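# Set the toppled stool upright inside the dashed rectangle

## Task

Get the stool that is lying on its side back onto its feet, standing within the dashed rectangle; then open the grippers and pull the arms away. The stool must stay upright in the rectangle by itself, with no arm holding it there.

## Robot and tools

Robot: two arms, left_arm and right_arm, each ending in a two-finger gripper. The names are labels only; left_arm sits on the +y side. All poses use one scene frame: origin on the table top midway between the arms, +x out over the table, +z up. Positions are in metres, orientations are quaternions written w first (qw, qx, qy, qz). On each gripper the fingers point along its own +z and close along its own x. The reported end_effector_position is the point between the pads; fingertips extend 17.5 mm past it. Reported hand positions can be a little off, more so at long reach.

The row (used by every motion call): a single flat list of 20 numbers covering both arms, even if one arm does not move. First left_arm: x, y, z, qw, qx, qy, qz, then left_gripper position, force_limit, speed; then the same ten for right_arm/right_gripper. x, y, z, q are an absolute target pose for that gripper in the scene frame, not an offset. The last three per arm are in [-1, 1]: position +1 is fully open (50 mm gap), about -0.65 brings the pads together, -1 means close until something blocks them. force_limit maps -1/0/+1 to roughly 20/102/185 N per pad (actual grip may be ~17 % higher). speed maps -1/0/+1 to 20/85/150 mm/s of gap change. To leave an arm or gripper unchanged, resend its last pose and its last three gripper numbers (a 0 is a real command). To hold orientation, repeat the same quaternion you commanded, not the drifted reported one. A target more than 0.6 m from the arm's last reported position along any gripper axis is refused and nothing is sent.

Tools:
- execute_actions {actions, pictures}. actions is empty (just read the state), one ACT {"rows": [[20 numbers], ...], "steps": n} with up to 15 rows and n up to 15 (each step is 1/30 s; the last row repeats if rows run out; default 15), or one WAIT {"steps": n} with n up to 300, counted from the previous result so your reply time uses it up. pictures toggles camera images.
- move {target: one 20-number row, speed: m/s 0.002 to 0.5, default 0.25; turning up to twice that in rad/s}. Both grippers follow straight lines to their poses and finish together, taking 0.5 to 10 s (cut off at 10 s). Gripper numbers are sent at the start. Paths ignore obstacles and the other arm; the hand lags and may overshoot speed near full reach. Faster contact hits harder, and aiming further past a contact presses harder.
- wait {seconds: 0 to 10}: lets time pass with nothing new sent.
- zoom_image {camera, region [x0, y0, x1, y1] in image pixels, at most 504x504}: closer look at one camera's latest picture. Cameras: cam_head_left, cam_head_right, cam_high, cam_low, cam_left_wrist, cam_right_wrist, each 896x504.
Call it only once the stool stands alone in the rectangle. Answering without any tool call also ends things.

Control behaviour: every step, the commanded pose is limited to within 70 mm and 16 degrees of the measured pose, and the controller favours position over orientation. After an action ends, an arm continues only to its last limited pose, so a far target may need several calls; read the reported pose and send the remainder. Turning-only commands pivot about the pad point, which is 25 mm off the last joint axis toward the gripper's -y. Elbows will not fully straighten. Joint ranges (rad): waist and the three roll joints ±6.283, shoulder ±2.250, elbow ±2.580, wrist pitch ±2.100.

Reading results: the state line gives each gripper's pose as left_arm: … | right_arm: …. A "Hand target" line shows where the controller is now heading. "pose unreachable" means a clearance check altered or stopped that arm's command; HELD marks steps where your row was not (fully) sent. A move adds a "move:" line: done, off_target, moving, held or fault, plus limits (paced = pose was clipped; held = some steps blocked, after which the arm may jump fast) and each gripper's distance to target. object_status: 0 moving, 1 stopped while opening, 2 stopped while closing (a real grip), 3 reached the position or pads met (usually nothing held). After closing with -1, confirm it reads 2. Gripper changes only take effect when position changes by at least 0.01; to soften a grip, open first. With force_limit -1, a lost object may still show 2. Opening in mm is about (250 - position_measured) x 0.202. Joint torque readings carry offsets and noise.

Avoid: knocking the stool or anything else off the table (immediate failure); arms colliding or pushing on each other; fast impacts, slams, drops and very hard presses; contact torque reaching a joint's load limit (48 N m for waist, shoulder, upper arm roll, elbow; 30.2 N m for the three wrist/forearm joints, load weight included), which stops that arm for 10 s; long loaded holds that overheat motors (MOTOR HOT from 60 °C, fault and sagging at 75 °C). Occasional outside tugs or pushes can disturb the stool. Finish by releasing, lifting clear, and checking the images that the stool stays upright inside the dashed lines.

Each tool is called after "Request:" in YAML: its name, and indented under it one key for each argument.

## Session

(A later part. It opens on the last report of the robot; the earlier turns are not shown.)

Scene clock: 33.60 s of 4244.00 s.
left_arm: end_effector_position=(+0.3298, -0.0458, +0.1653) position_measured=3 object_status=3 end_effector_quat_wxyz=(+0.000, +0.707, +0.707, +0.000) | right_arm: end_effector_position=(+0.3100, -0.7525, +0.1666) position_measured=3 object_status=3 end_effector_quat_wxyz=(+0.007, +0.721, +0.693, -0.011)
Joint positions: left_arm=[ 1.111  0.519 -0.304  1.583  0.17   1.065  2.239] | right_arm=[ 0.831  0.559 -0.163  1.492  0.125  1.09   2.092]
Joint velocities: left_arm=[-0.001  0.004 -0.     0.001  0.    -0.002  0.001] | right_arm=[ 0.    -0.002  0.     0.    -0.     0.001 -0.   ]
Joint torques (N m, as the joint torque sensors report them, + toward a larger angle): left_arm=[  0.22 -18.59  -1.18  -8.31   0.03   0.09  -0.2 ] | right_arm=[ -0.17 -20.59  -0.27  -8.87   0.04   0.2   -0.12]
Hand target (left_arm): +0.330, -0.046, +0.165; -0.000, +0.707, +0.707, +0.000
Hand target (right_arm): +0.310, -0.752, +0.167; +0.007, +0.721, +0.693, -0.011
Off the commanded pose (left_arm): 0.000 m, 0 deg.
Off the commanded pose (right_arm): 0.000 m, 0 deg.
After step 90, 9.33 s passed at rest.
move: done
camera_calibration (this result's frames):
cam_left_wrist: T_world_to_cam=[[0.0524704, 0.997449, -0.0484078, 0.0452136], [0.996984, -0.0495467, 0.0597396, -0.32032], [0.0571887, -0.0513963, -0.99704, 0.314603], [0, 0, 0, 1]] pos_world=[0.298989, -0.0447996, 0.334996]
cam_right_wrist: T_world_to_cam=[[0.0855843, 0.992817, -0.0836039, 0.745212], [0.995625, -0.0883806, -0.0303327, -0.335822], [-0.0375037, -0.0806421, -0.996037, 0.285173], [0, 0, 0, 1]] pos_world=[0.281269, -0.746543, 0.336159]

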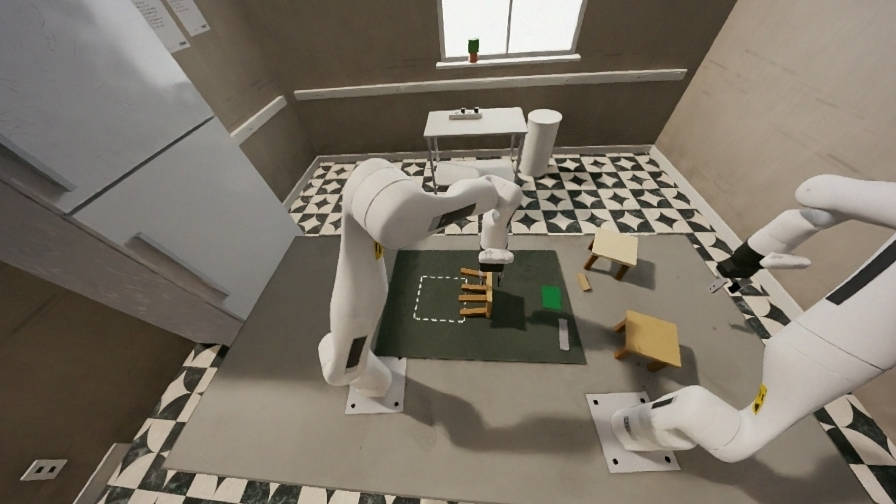

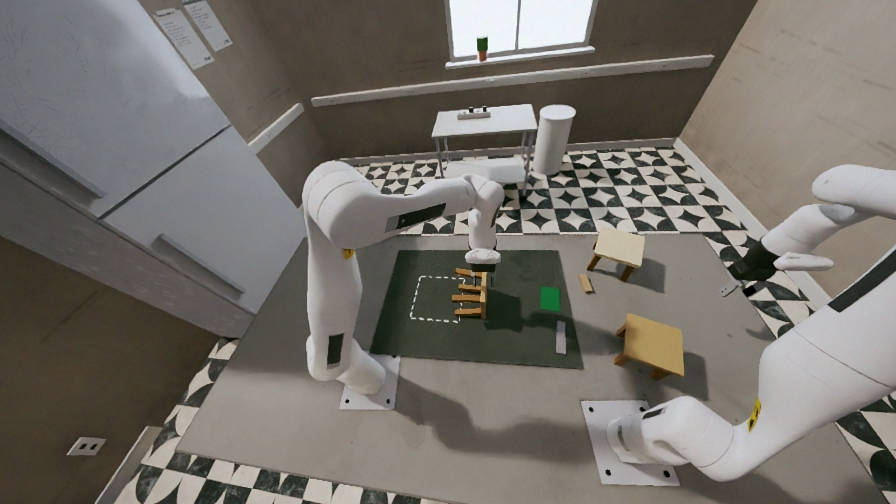

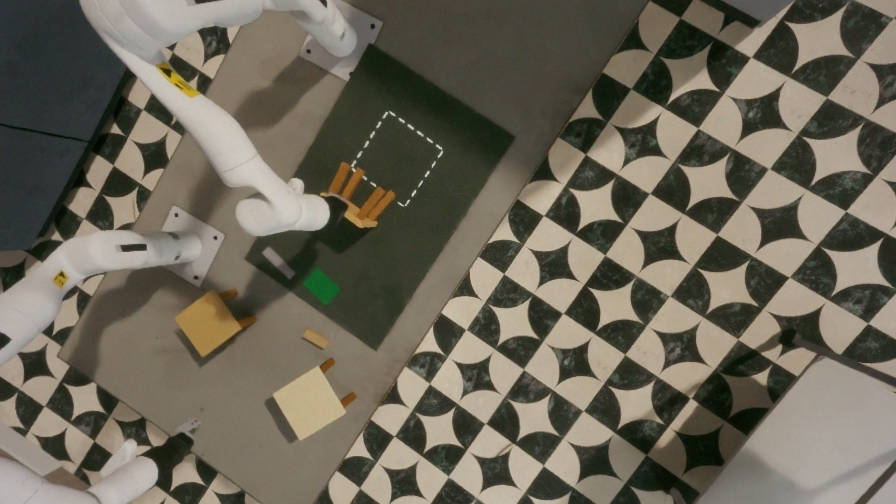

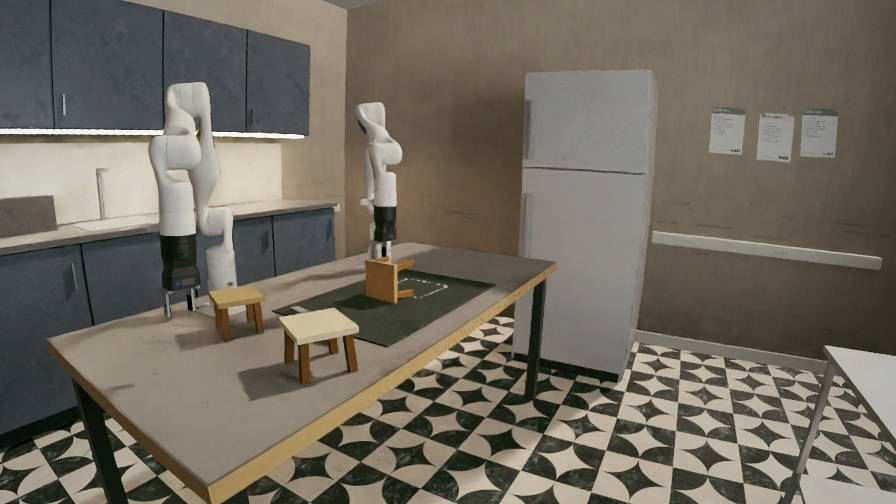

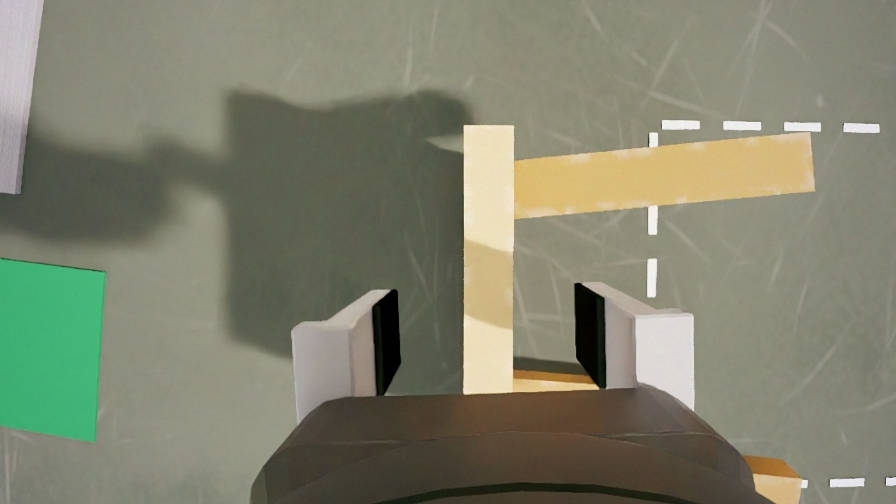

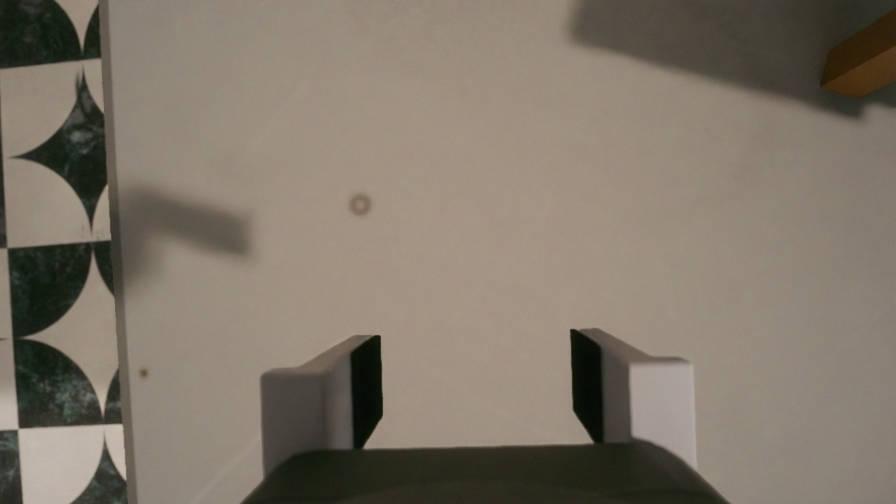

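Request:
move:
  target: [0.338,-0.044,0.112,0,0.707,0.707,0,1,0,0,0.31,-0.7525,0.1666,0.007,0.721,0.693,-0.011,1,0,0]
  speed: 0.1

Request:
move:
  target: [0.338,-0.044,0.112,0,0.707,0.707,0,-1,0.3,0,0.31,-0.7525,0.1666,0.007,0.721,0.693,-0.011,1,0,0]

Request:
move:
  target: [0.34,-0.02,0.22,0,0.707,0.707,0,-1,0.3,0,0.31,-0.7525,0.1666,0.007,0.721,0.693,-0.011,1,0,0]
  speed: 0.15

Request:
move:
  target: [0.353,0.18,0.19,0.5,0.5,0.5,-0.5,-1,0.3,0,0.31,-0.7525,0.1666,0.007,0.721,0.693,-0.011,1,0,0]
  speed: 0.2

Scene clock: 49.33 s of 4244.00 s.
left_arm: end_effector_position=(+0.3379, -0.0439, +0.1123) position_measured=3 object_status=3 end_effector_quat_wxyz=(+0.000, +0.707, +0.707, +0.000) | right_arm: end_effector_position=(+0.3100, -0.7525, +0.1666) position_measured=3 object_status=3 end_effector_quat_wxyz=(+0.007, +0.721, +0.693, -0.011)
Joint positions: left_arm=[ 1.085  0.596 -0.29   1.644  0.202  0.931  2.198] | right_arm=[ 0.831  0.559 -0.163  1.492  0.125  1.09   2.092]
Joint velocities: left_arm=[-0.002  0.004  0.     0.001  0.    -0.001 -0.   ] | right_arm=[ 0.    -0.     0.     0.002 -0.001  0.     0.   ]
Joint torques (N m, as the joint torque sensors report them, + toward a larger angle): left_arm=[ -0.14 -19.33  -1.15  -7.44  -0.01   0.21   0.  ] | right_arm=[ -0.17 -20.12  -0.26  -8.83  -0.04   0.21  -0.21]
Hand target (left_arm): +0.338, -0.044, +0.112; -0.000, +0.707, +0.707, +0.000
Hand target (right_arm): +0.310, -0.752, +0.167; +0.007, +0.721, +0.693, -0.011
Off the commanded pose (left_arm): 0.000 m, 0 deg.
Off the commanded pose (right_arm): 0.000 m, 0 deg.
After step 90, 11.83 s passed at rest.
move: done
camera_calibration (this result's frames):
cam_left_wrist: T_world_to_cam=[[0.0524025, 0.997448, -0.048493, 0.0404451], [0.996995, -0.049481, 0.0596026, -0.325109], [0.057051, -0.0514706, -0.997044, 0.261414], [0, 0, 0, 1]] pos_world=[0.307098, -0.0429735, 0.281979]
cam_right_wrist: T_world_to_cam=[[0.0855843, 0.992817, -0.0836039, 0.745212], [0.995625, -0.0883806, -0.0303326, -0.335822], [-0.0375037, -0.0806421, -0.996037, 0.285173], [0, 0, 0, 1]] pos_world=[0.281269, -0.746543, 0.336159]

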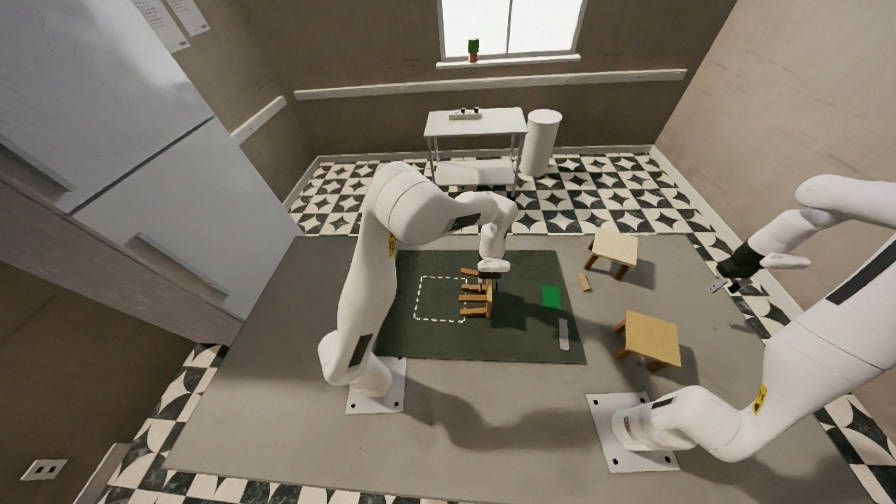

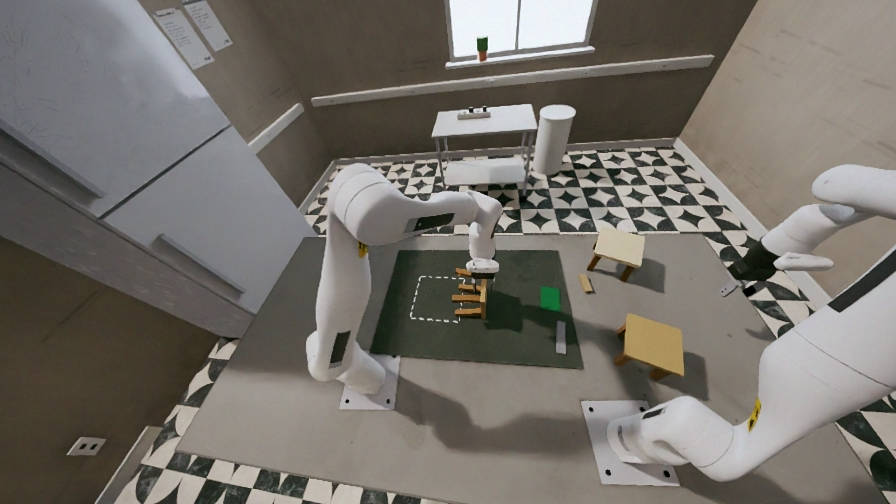

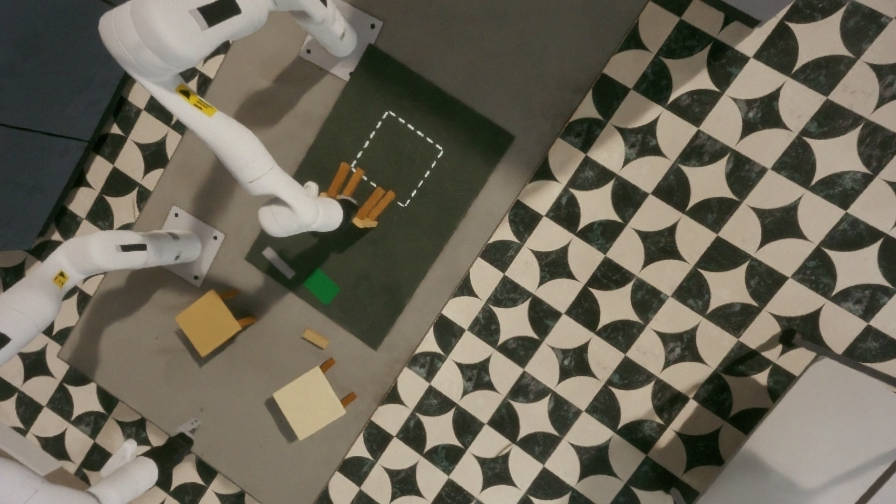

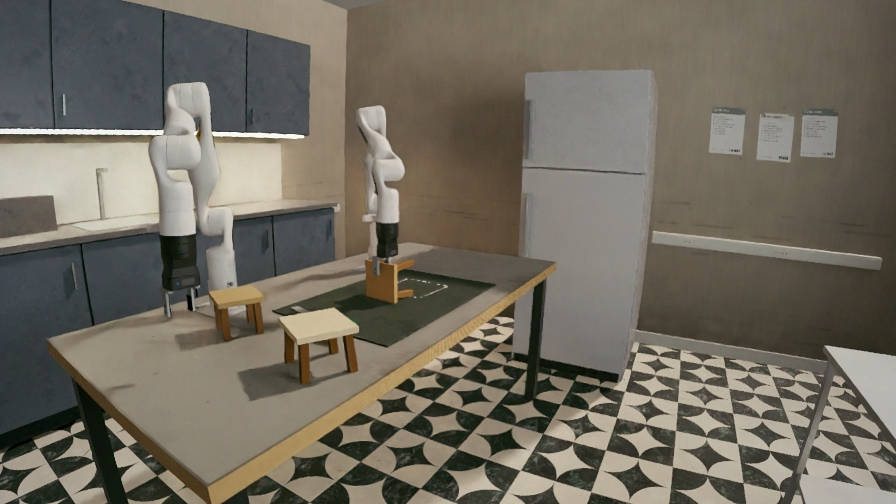

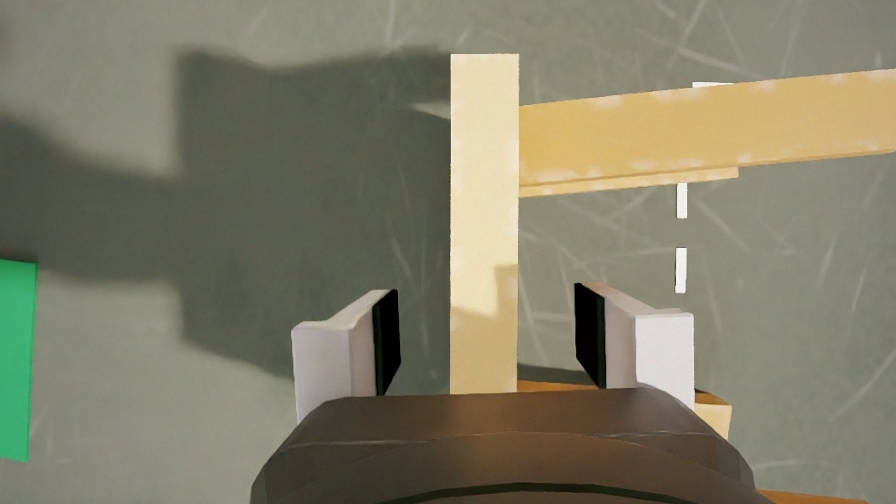

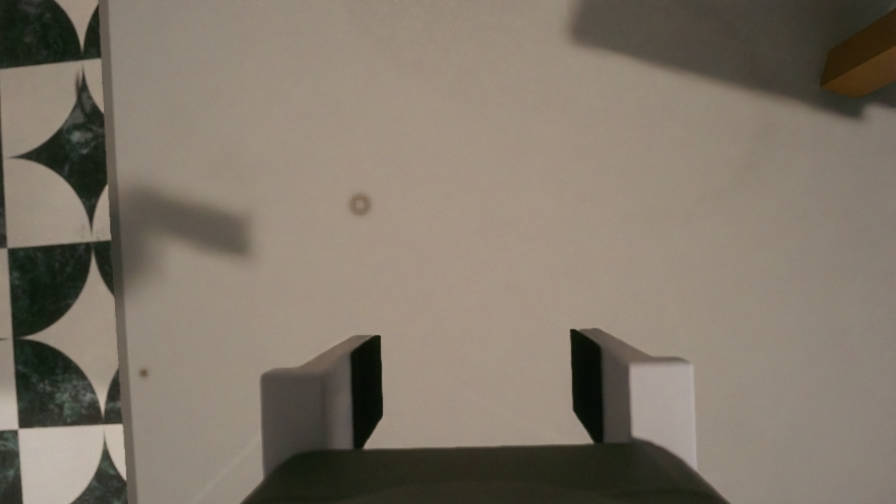

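Scene clock: 50.03 s of 4244.00 s.
left_arm: end_effector_position=(+0.3380, -0.0443, +0.1121) position_measured=180 object_status=2 end_effector_quat_wxyz=(+0.000, +0.707, +0.707, -0.000) | right_arm: end_effector_position=(+0.3100, -0.7525, +0.1666) position_measured=3 object_status=3 end_effector_quat_wxyz=(+0.007, +0.721, +0.693, -0.011)
Joint positions: left_arm=[ 1.085  0.597 -0.29   1.643  0.202  0.93   2.198] | right_arm=[ 0.831  0.559 -0.163  1.492  0.125  1.09   2.092]
Joint velocities: left_arm=[ 0.     0.     0.    -0.001 -0.     0.    -0.   ] | right_arm=[-0.     0.001 -0.    -0.002  0.001 -0.     0.   ]
Joint torques (N m, as the joint torque sensors report them, + toward a larger angle): left_arm=[ -0.23 -18.74  -1.53  -7.61  -0.09   0.08  -0.19] | right_arm=[ -0.3  -20.13  -0.11  -8.59  -0.26   0.15  -0.03]
Hand target (left_arm): +0.338, -0.044, +0.112; +0.000, +0.707, +0.707, +0.000
Hand target (right_arm): +0.310, -0.752, +0.167; +0.007, +0.721, +0.693, -0.011
Off the commanded pose (left_arm): 0.000 m, 0 deg.
Off the commanded pose (right_arm): 0.000 m, 0 deg.
move: done
camera_calibration (this result's frames):
cam_left_wrist: T_world_to_cam=[[0.0521985, 0.997435, -0.0489704, 0.0408877], [0.997016, -0.0492587, 0.0594327, -0.325164], [0.0568681, -0.0519266, -0.99703, 0.261274], [0, 0, 0, 1]] pos_world=[0.307201, -0.0432329, 0.281826]
cam_right_wrist: T_world_to_cam=[[0.0855844, 0.992817, -0.0836038, 0.745212], [0.995625, -0.0883807, -0.0303327, -0.335822], [-0.0375038, -0.080642, -0.996037, 0.285173], [0, 0, 0, 1]] pos_world=[0.281269, -0.746543, 0.336159]

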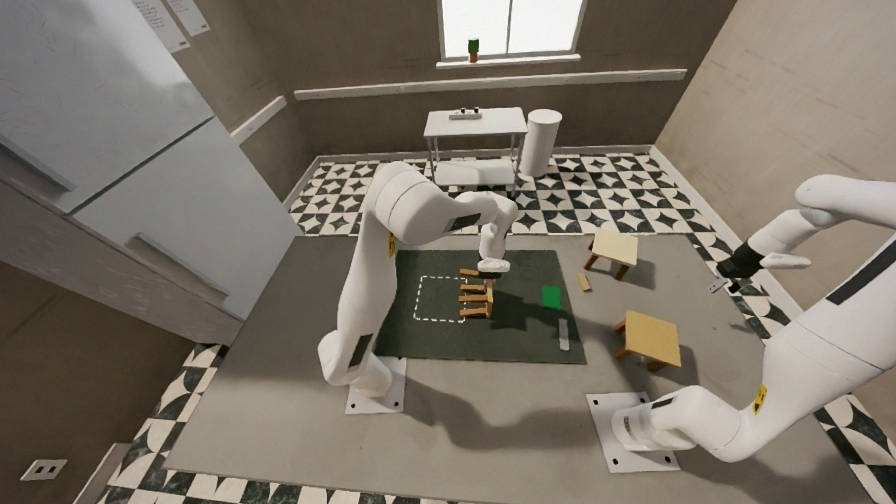

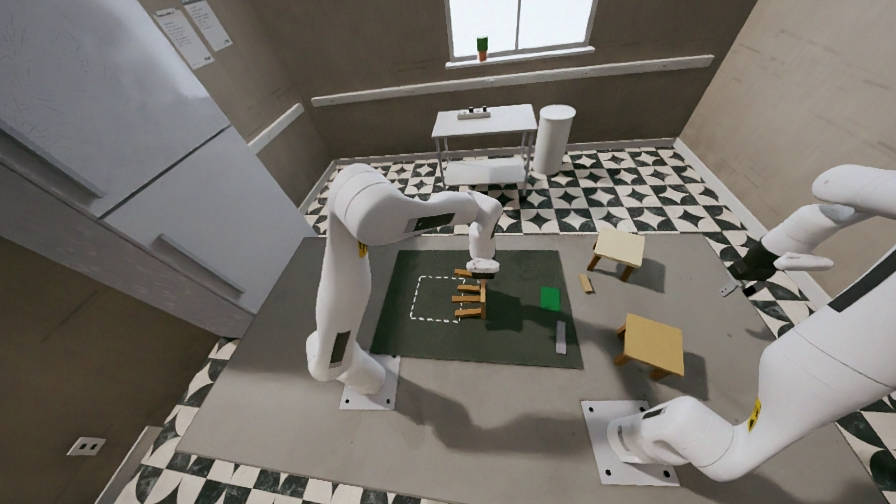

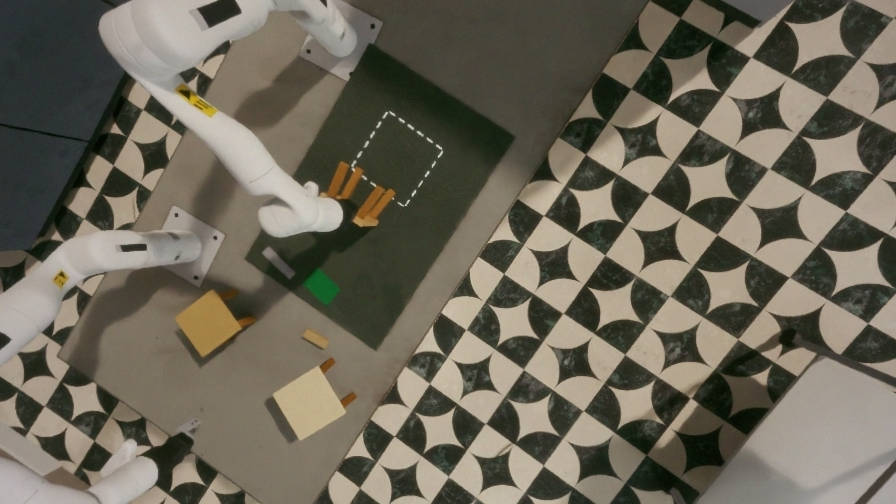

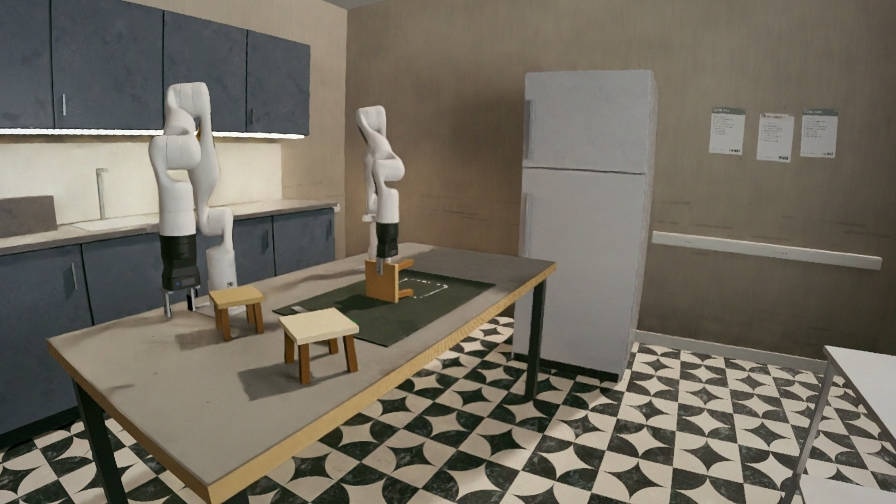

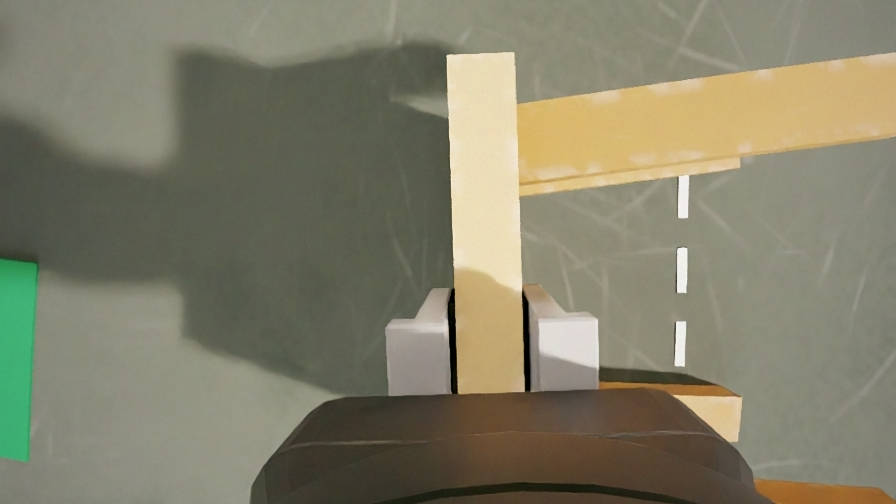

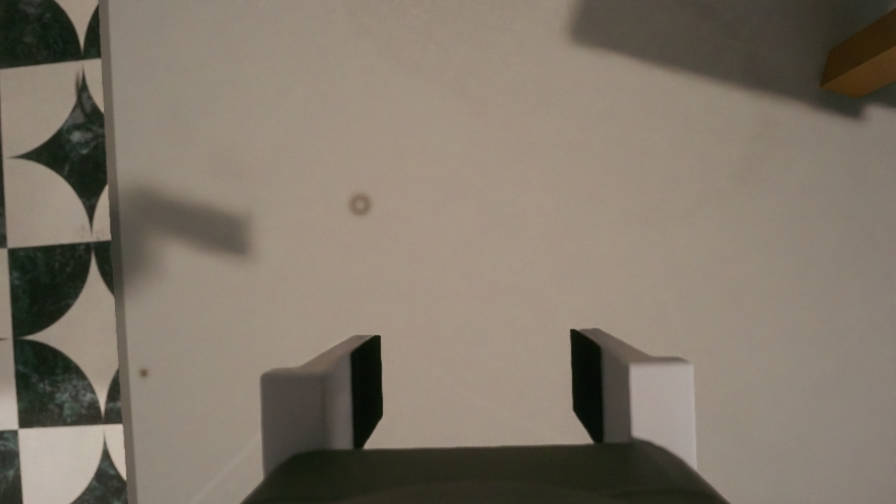

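Scene clock: 51.17 s of 4244.00 s.
left_arm: end_effector_position=(+0.3401, -0.0203, +0.2198) position_measured=180 object_status=2 end_effector_quat_wxyz=(-0.000, +0.707, +0.707, -0.000) | right_arm: end_effector_position=(+0.3100, -0.7525, +0.1666) position_measured=3 object_status=3 end_effector_quat_wxyz=(+0.007, +0.721, +0.693, -0.011)
Joint positions: left_arm=[ 1.073  0.437 -0.32   1.527  0.144  1.201  2.206] | right_arm=[ 0.831  0.559 -0.163  1.492  0.125  1.09   2.092]
Joint velocities: left_arm=[-0.    -0.002 -0.001 -0.002 -0.     0.002  0.001] | right_arm=[ 0.001 -0.     0.001 -0.002  0.    -0.    -0.   ]
Joint torques (N m, as the joint torque sensors report them, + toward a larger angle): left_arm=[  0.07 -18.55  -1.18  -9.03   0.26   0.08  -0.21] | right_arm=[ -0.3  -20.26  -0.27  -8.58  -0.14   0.17  -0.11]
Hand target (left_arm): +0.340, -0.020, +0.220; -0.000, +0.707, +0.707, -0.000
Hand target (right_arm): +0.310, -0.752, +0.167; +0.007, +0.721, +0.693, -0.011
Off the commanded pose (left_arm): 0.000 m, 0 deg.
Off the commanded pose (right_arm): 0.000 m, 0 deg.
move: done
camera_calibration (this result's frames):
cam_left_wrist: T_world_to_cam=[[0.0516807, 0.997482, -0.0485687, 0.0222541], [0.997076, -0.0487966, 0.0588, -0.332389], [0.056282, -0.0514656, -0.997088, 0.369946], [0, 0, 0, 1]] pos_world=[0.309446, -0.019378, 0.389494]
cam_right_wrist: T_world_to_cam=[[0.0855845, 0.992817, -0.0836038, 0.745212], [0.995625, -0.0883808, -0.0303325, -0.335822], [-0.0375036, -0.080642, -0.996037, 0.285173], [0, 0, 0, 1]] pos_world=[0.281269, -0.746543, 0.336159]

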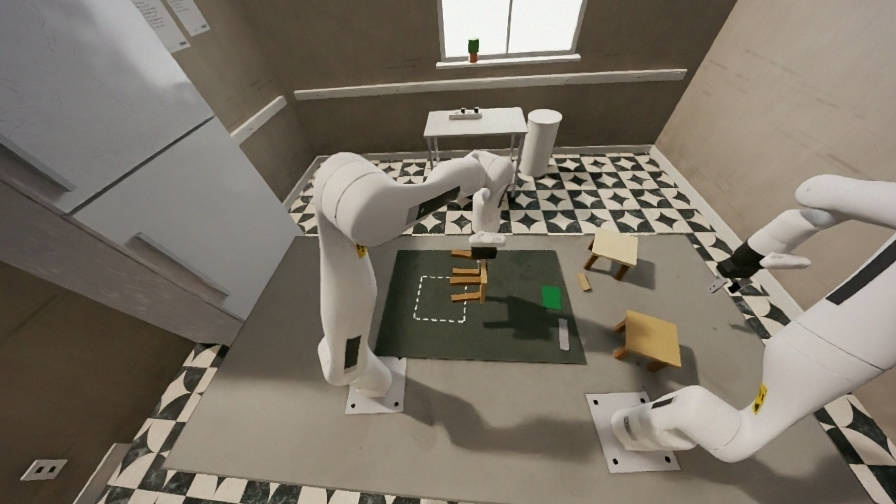

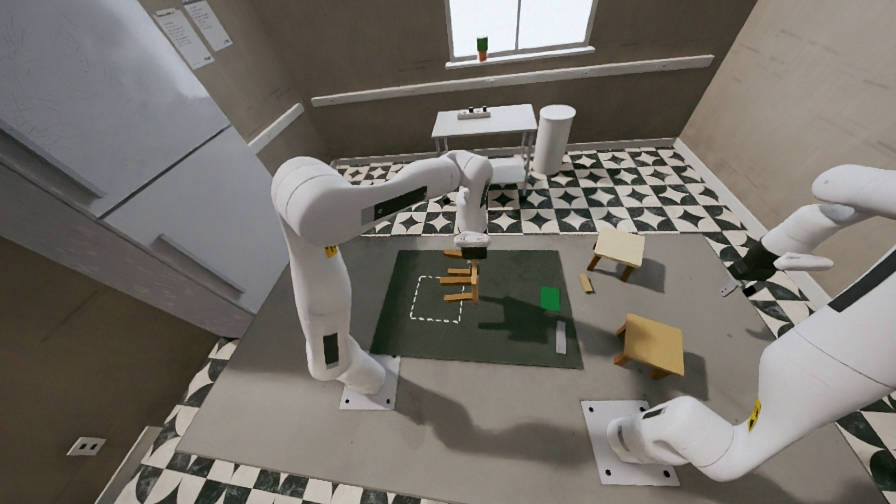

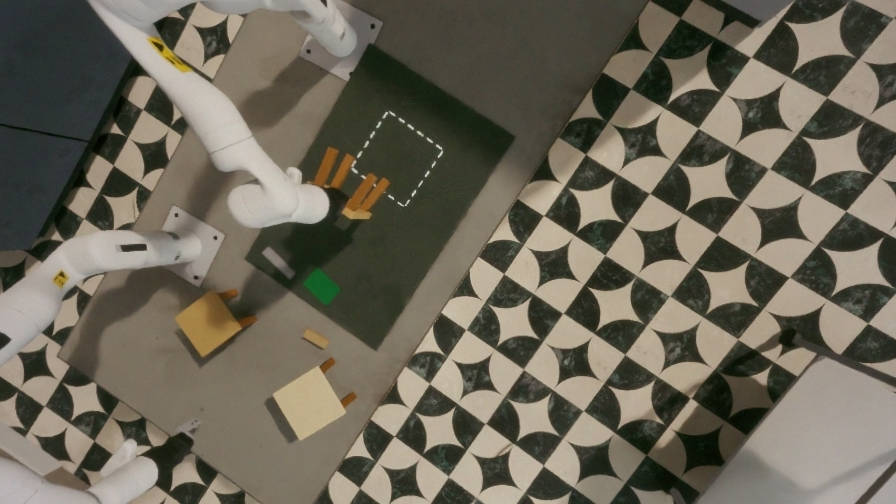

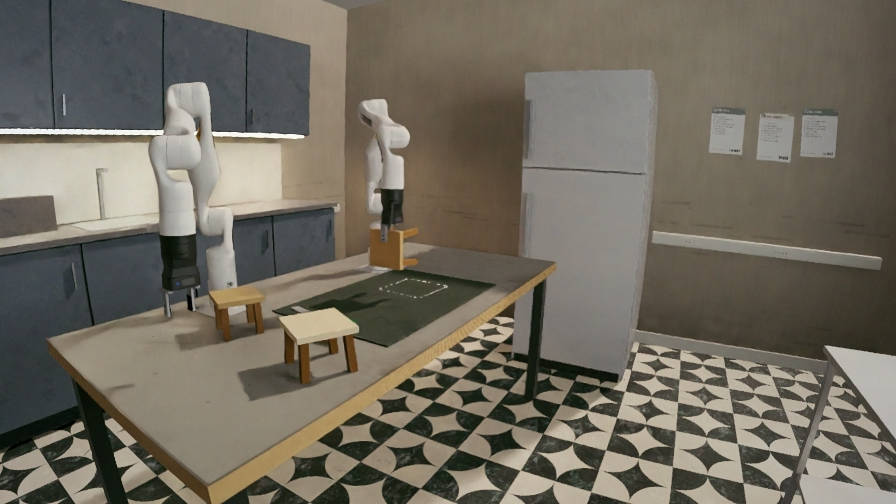

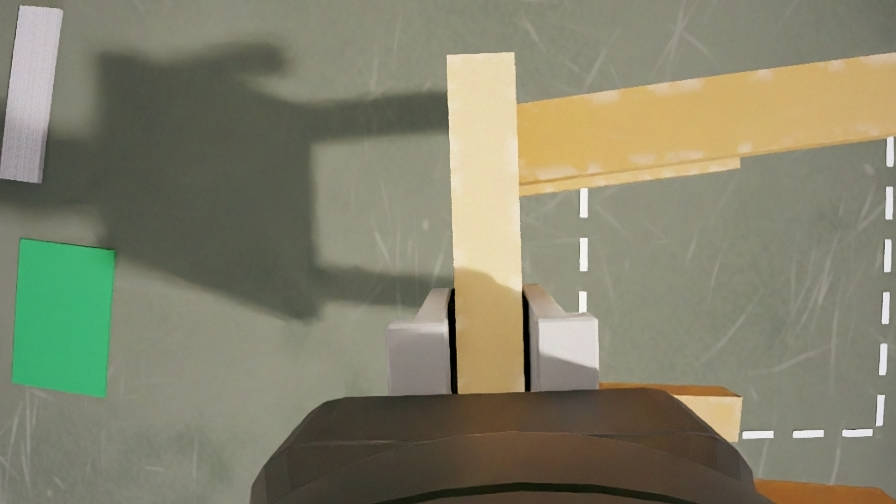

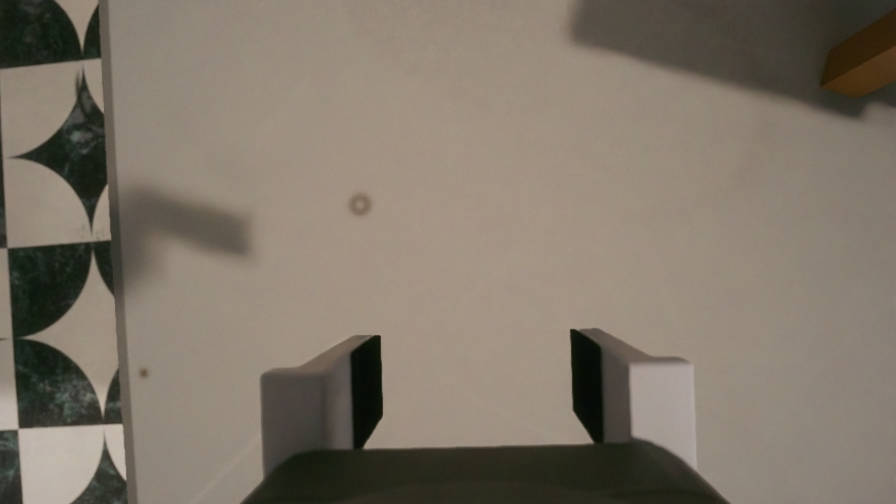

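Scene clock: 55.50 s of 4244.00 s.
left_arm: end_effector_position=(+0.3520, +0.1783, +0.1904) position_measured=180 object_status=2 end_effector_quat_wxyz=(+0.500, +0.500, +0.501, -0.500) | right_arm: end_effector_position=(+0.3100, -0.7525, +0.1666) position_measured=3 object_status=3 end_effector_quat_wxyz=(+0.007, +0.721, +0.693, -0.011)
Joint positions: left_arm=[-0.344  1.03  -0.211  2.048  1.028  1.762 -0.03 ] | right_arm=[ 0.831  0.559 -0.163  1.492  0.125  1.09   2.092]
Joint velocities: left_arm=[-0.005  0.014 -0.001 -0.003  0.001  0.002 -0.001] | right_arm=[-0.001 -0.    -0.001  0.001  0.001  0.     0.   ]
Joint torques (N m, as the joint torque sensors report them, + toward a larger angle): left_arm=[ -0.1  -18.02   1.98   1.59  -0.27   4.55  -0.08] | right_arm=[ -0.26 -20.2   -0.01  -8.77  -0.16   0.32  -0.21]
Hand target (left_arm): +0.352, +0.179, +0.190; +0.500, +0.499, +0.501, -0.500
Hand target (right_arm): +0.310, -0.752, +0.167; +0.007, +0.721, +0.693, -0.011
Off the commanded pose (left_arm): 0.002 m, 0 deg.
Off the commanded pose (right_arm): 0.000 m, 0 deg.
move: done
camera_calibration (this result's frames):
cam_left_wrist: T_world_to_cam=[[0.0505303, -0.0476234, -0.997586, 0.189529], [0.997082, 0.0596378, 0.0476577, -0.35007], [0.0572243, -0.997083, 0.0504979, 0.319079], [0, 0, 0, 1]] pos_world=[0.321213, 0.348052, 0.189643]
cam_right_wrist: T_world_to_cam=[[0.0855844, 0.992817, -0.0836039, 0.745212], [0.995625, -0.0883807, -0.0303325, -0.335822], [-0.0375036, -0.0806421, -0.996037, 0.285173], [0, 0, 0, 1]] pos_world=[0.281269, -0.746543, 0.336159]

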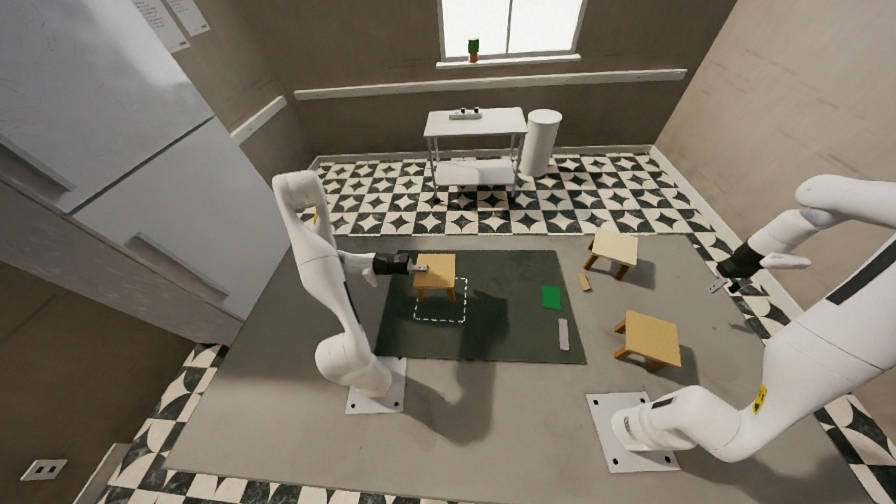

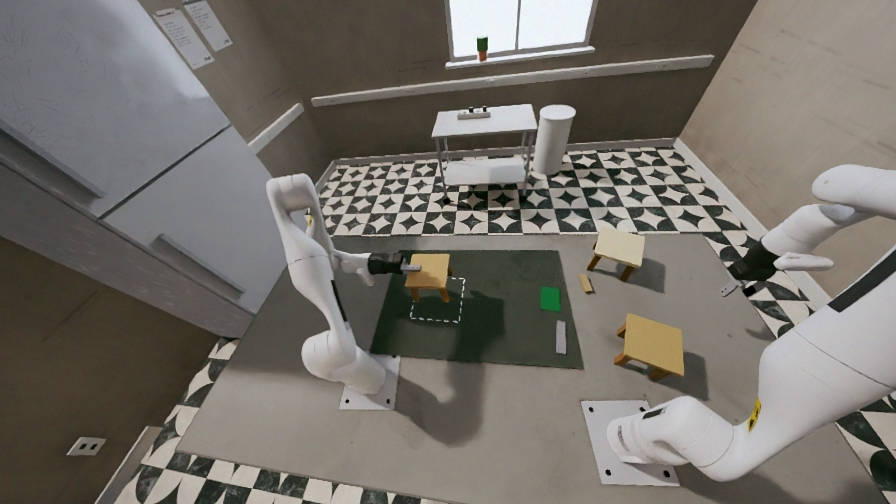

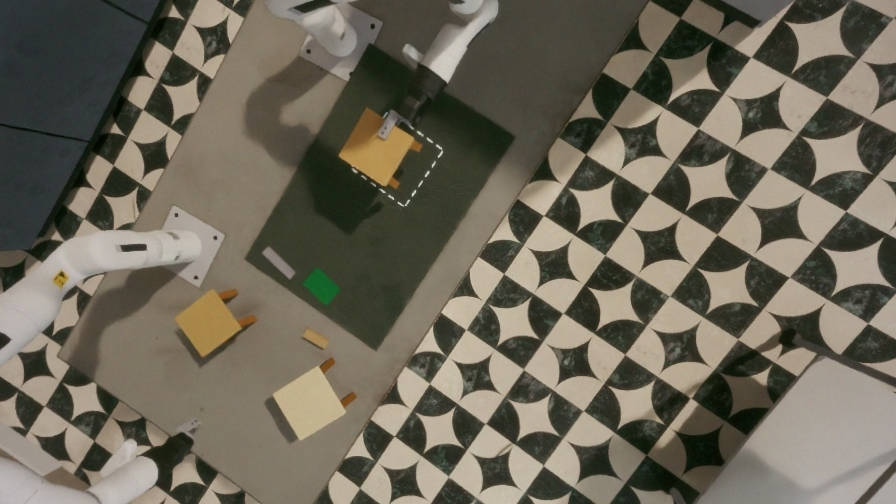

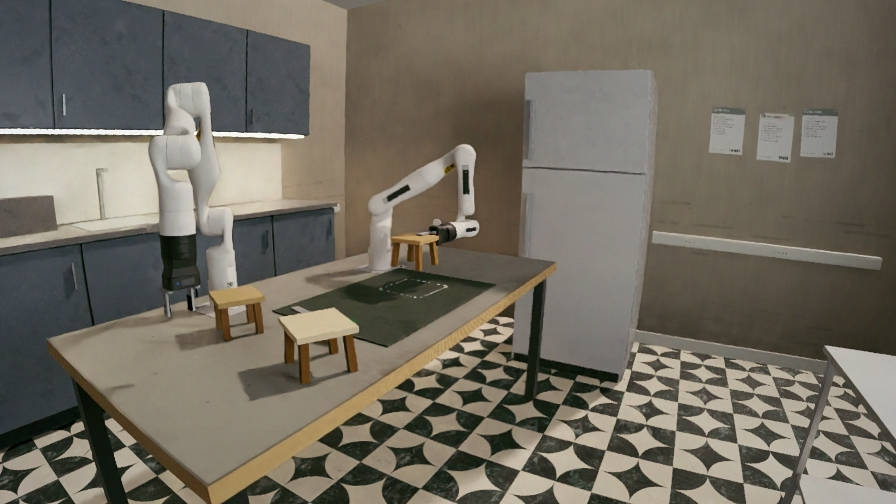

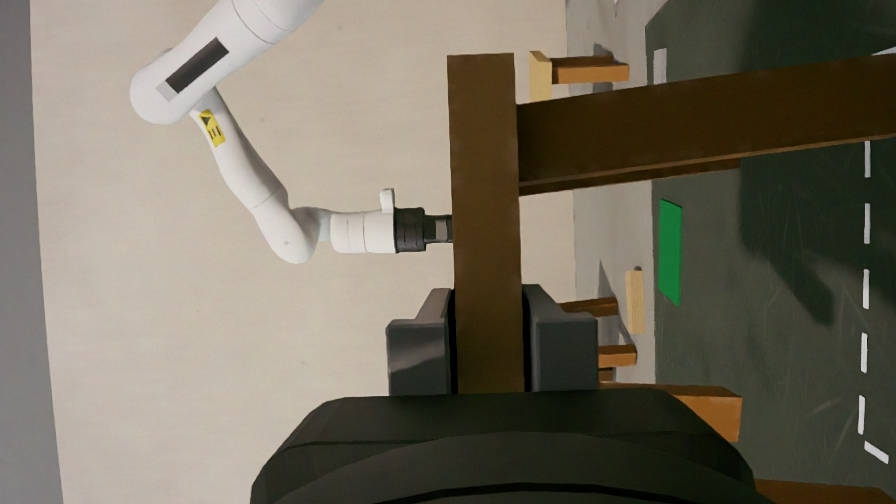

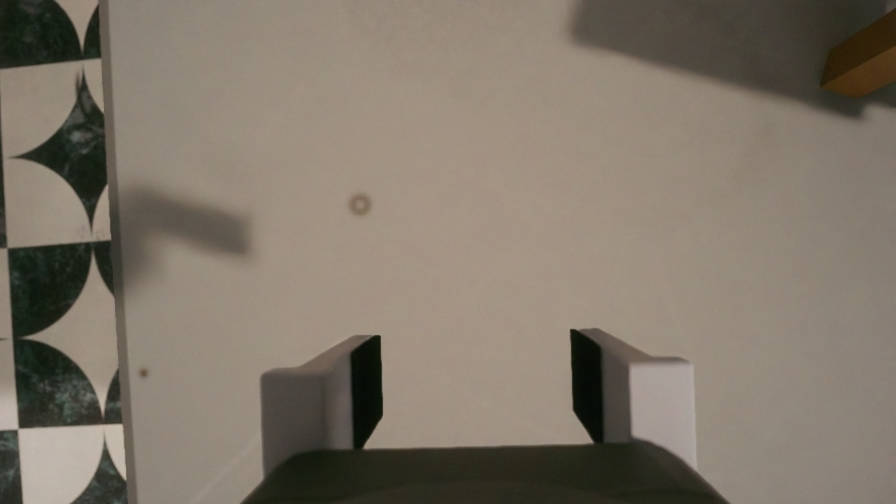

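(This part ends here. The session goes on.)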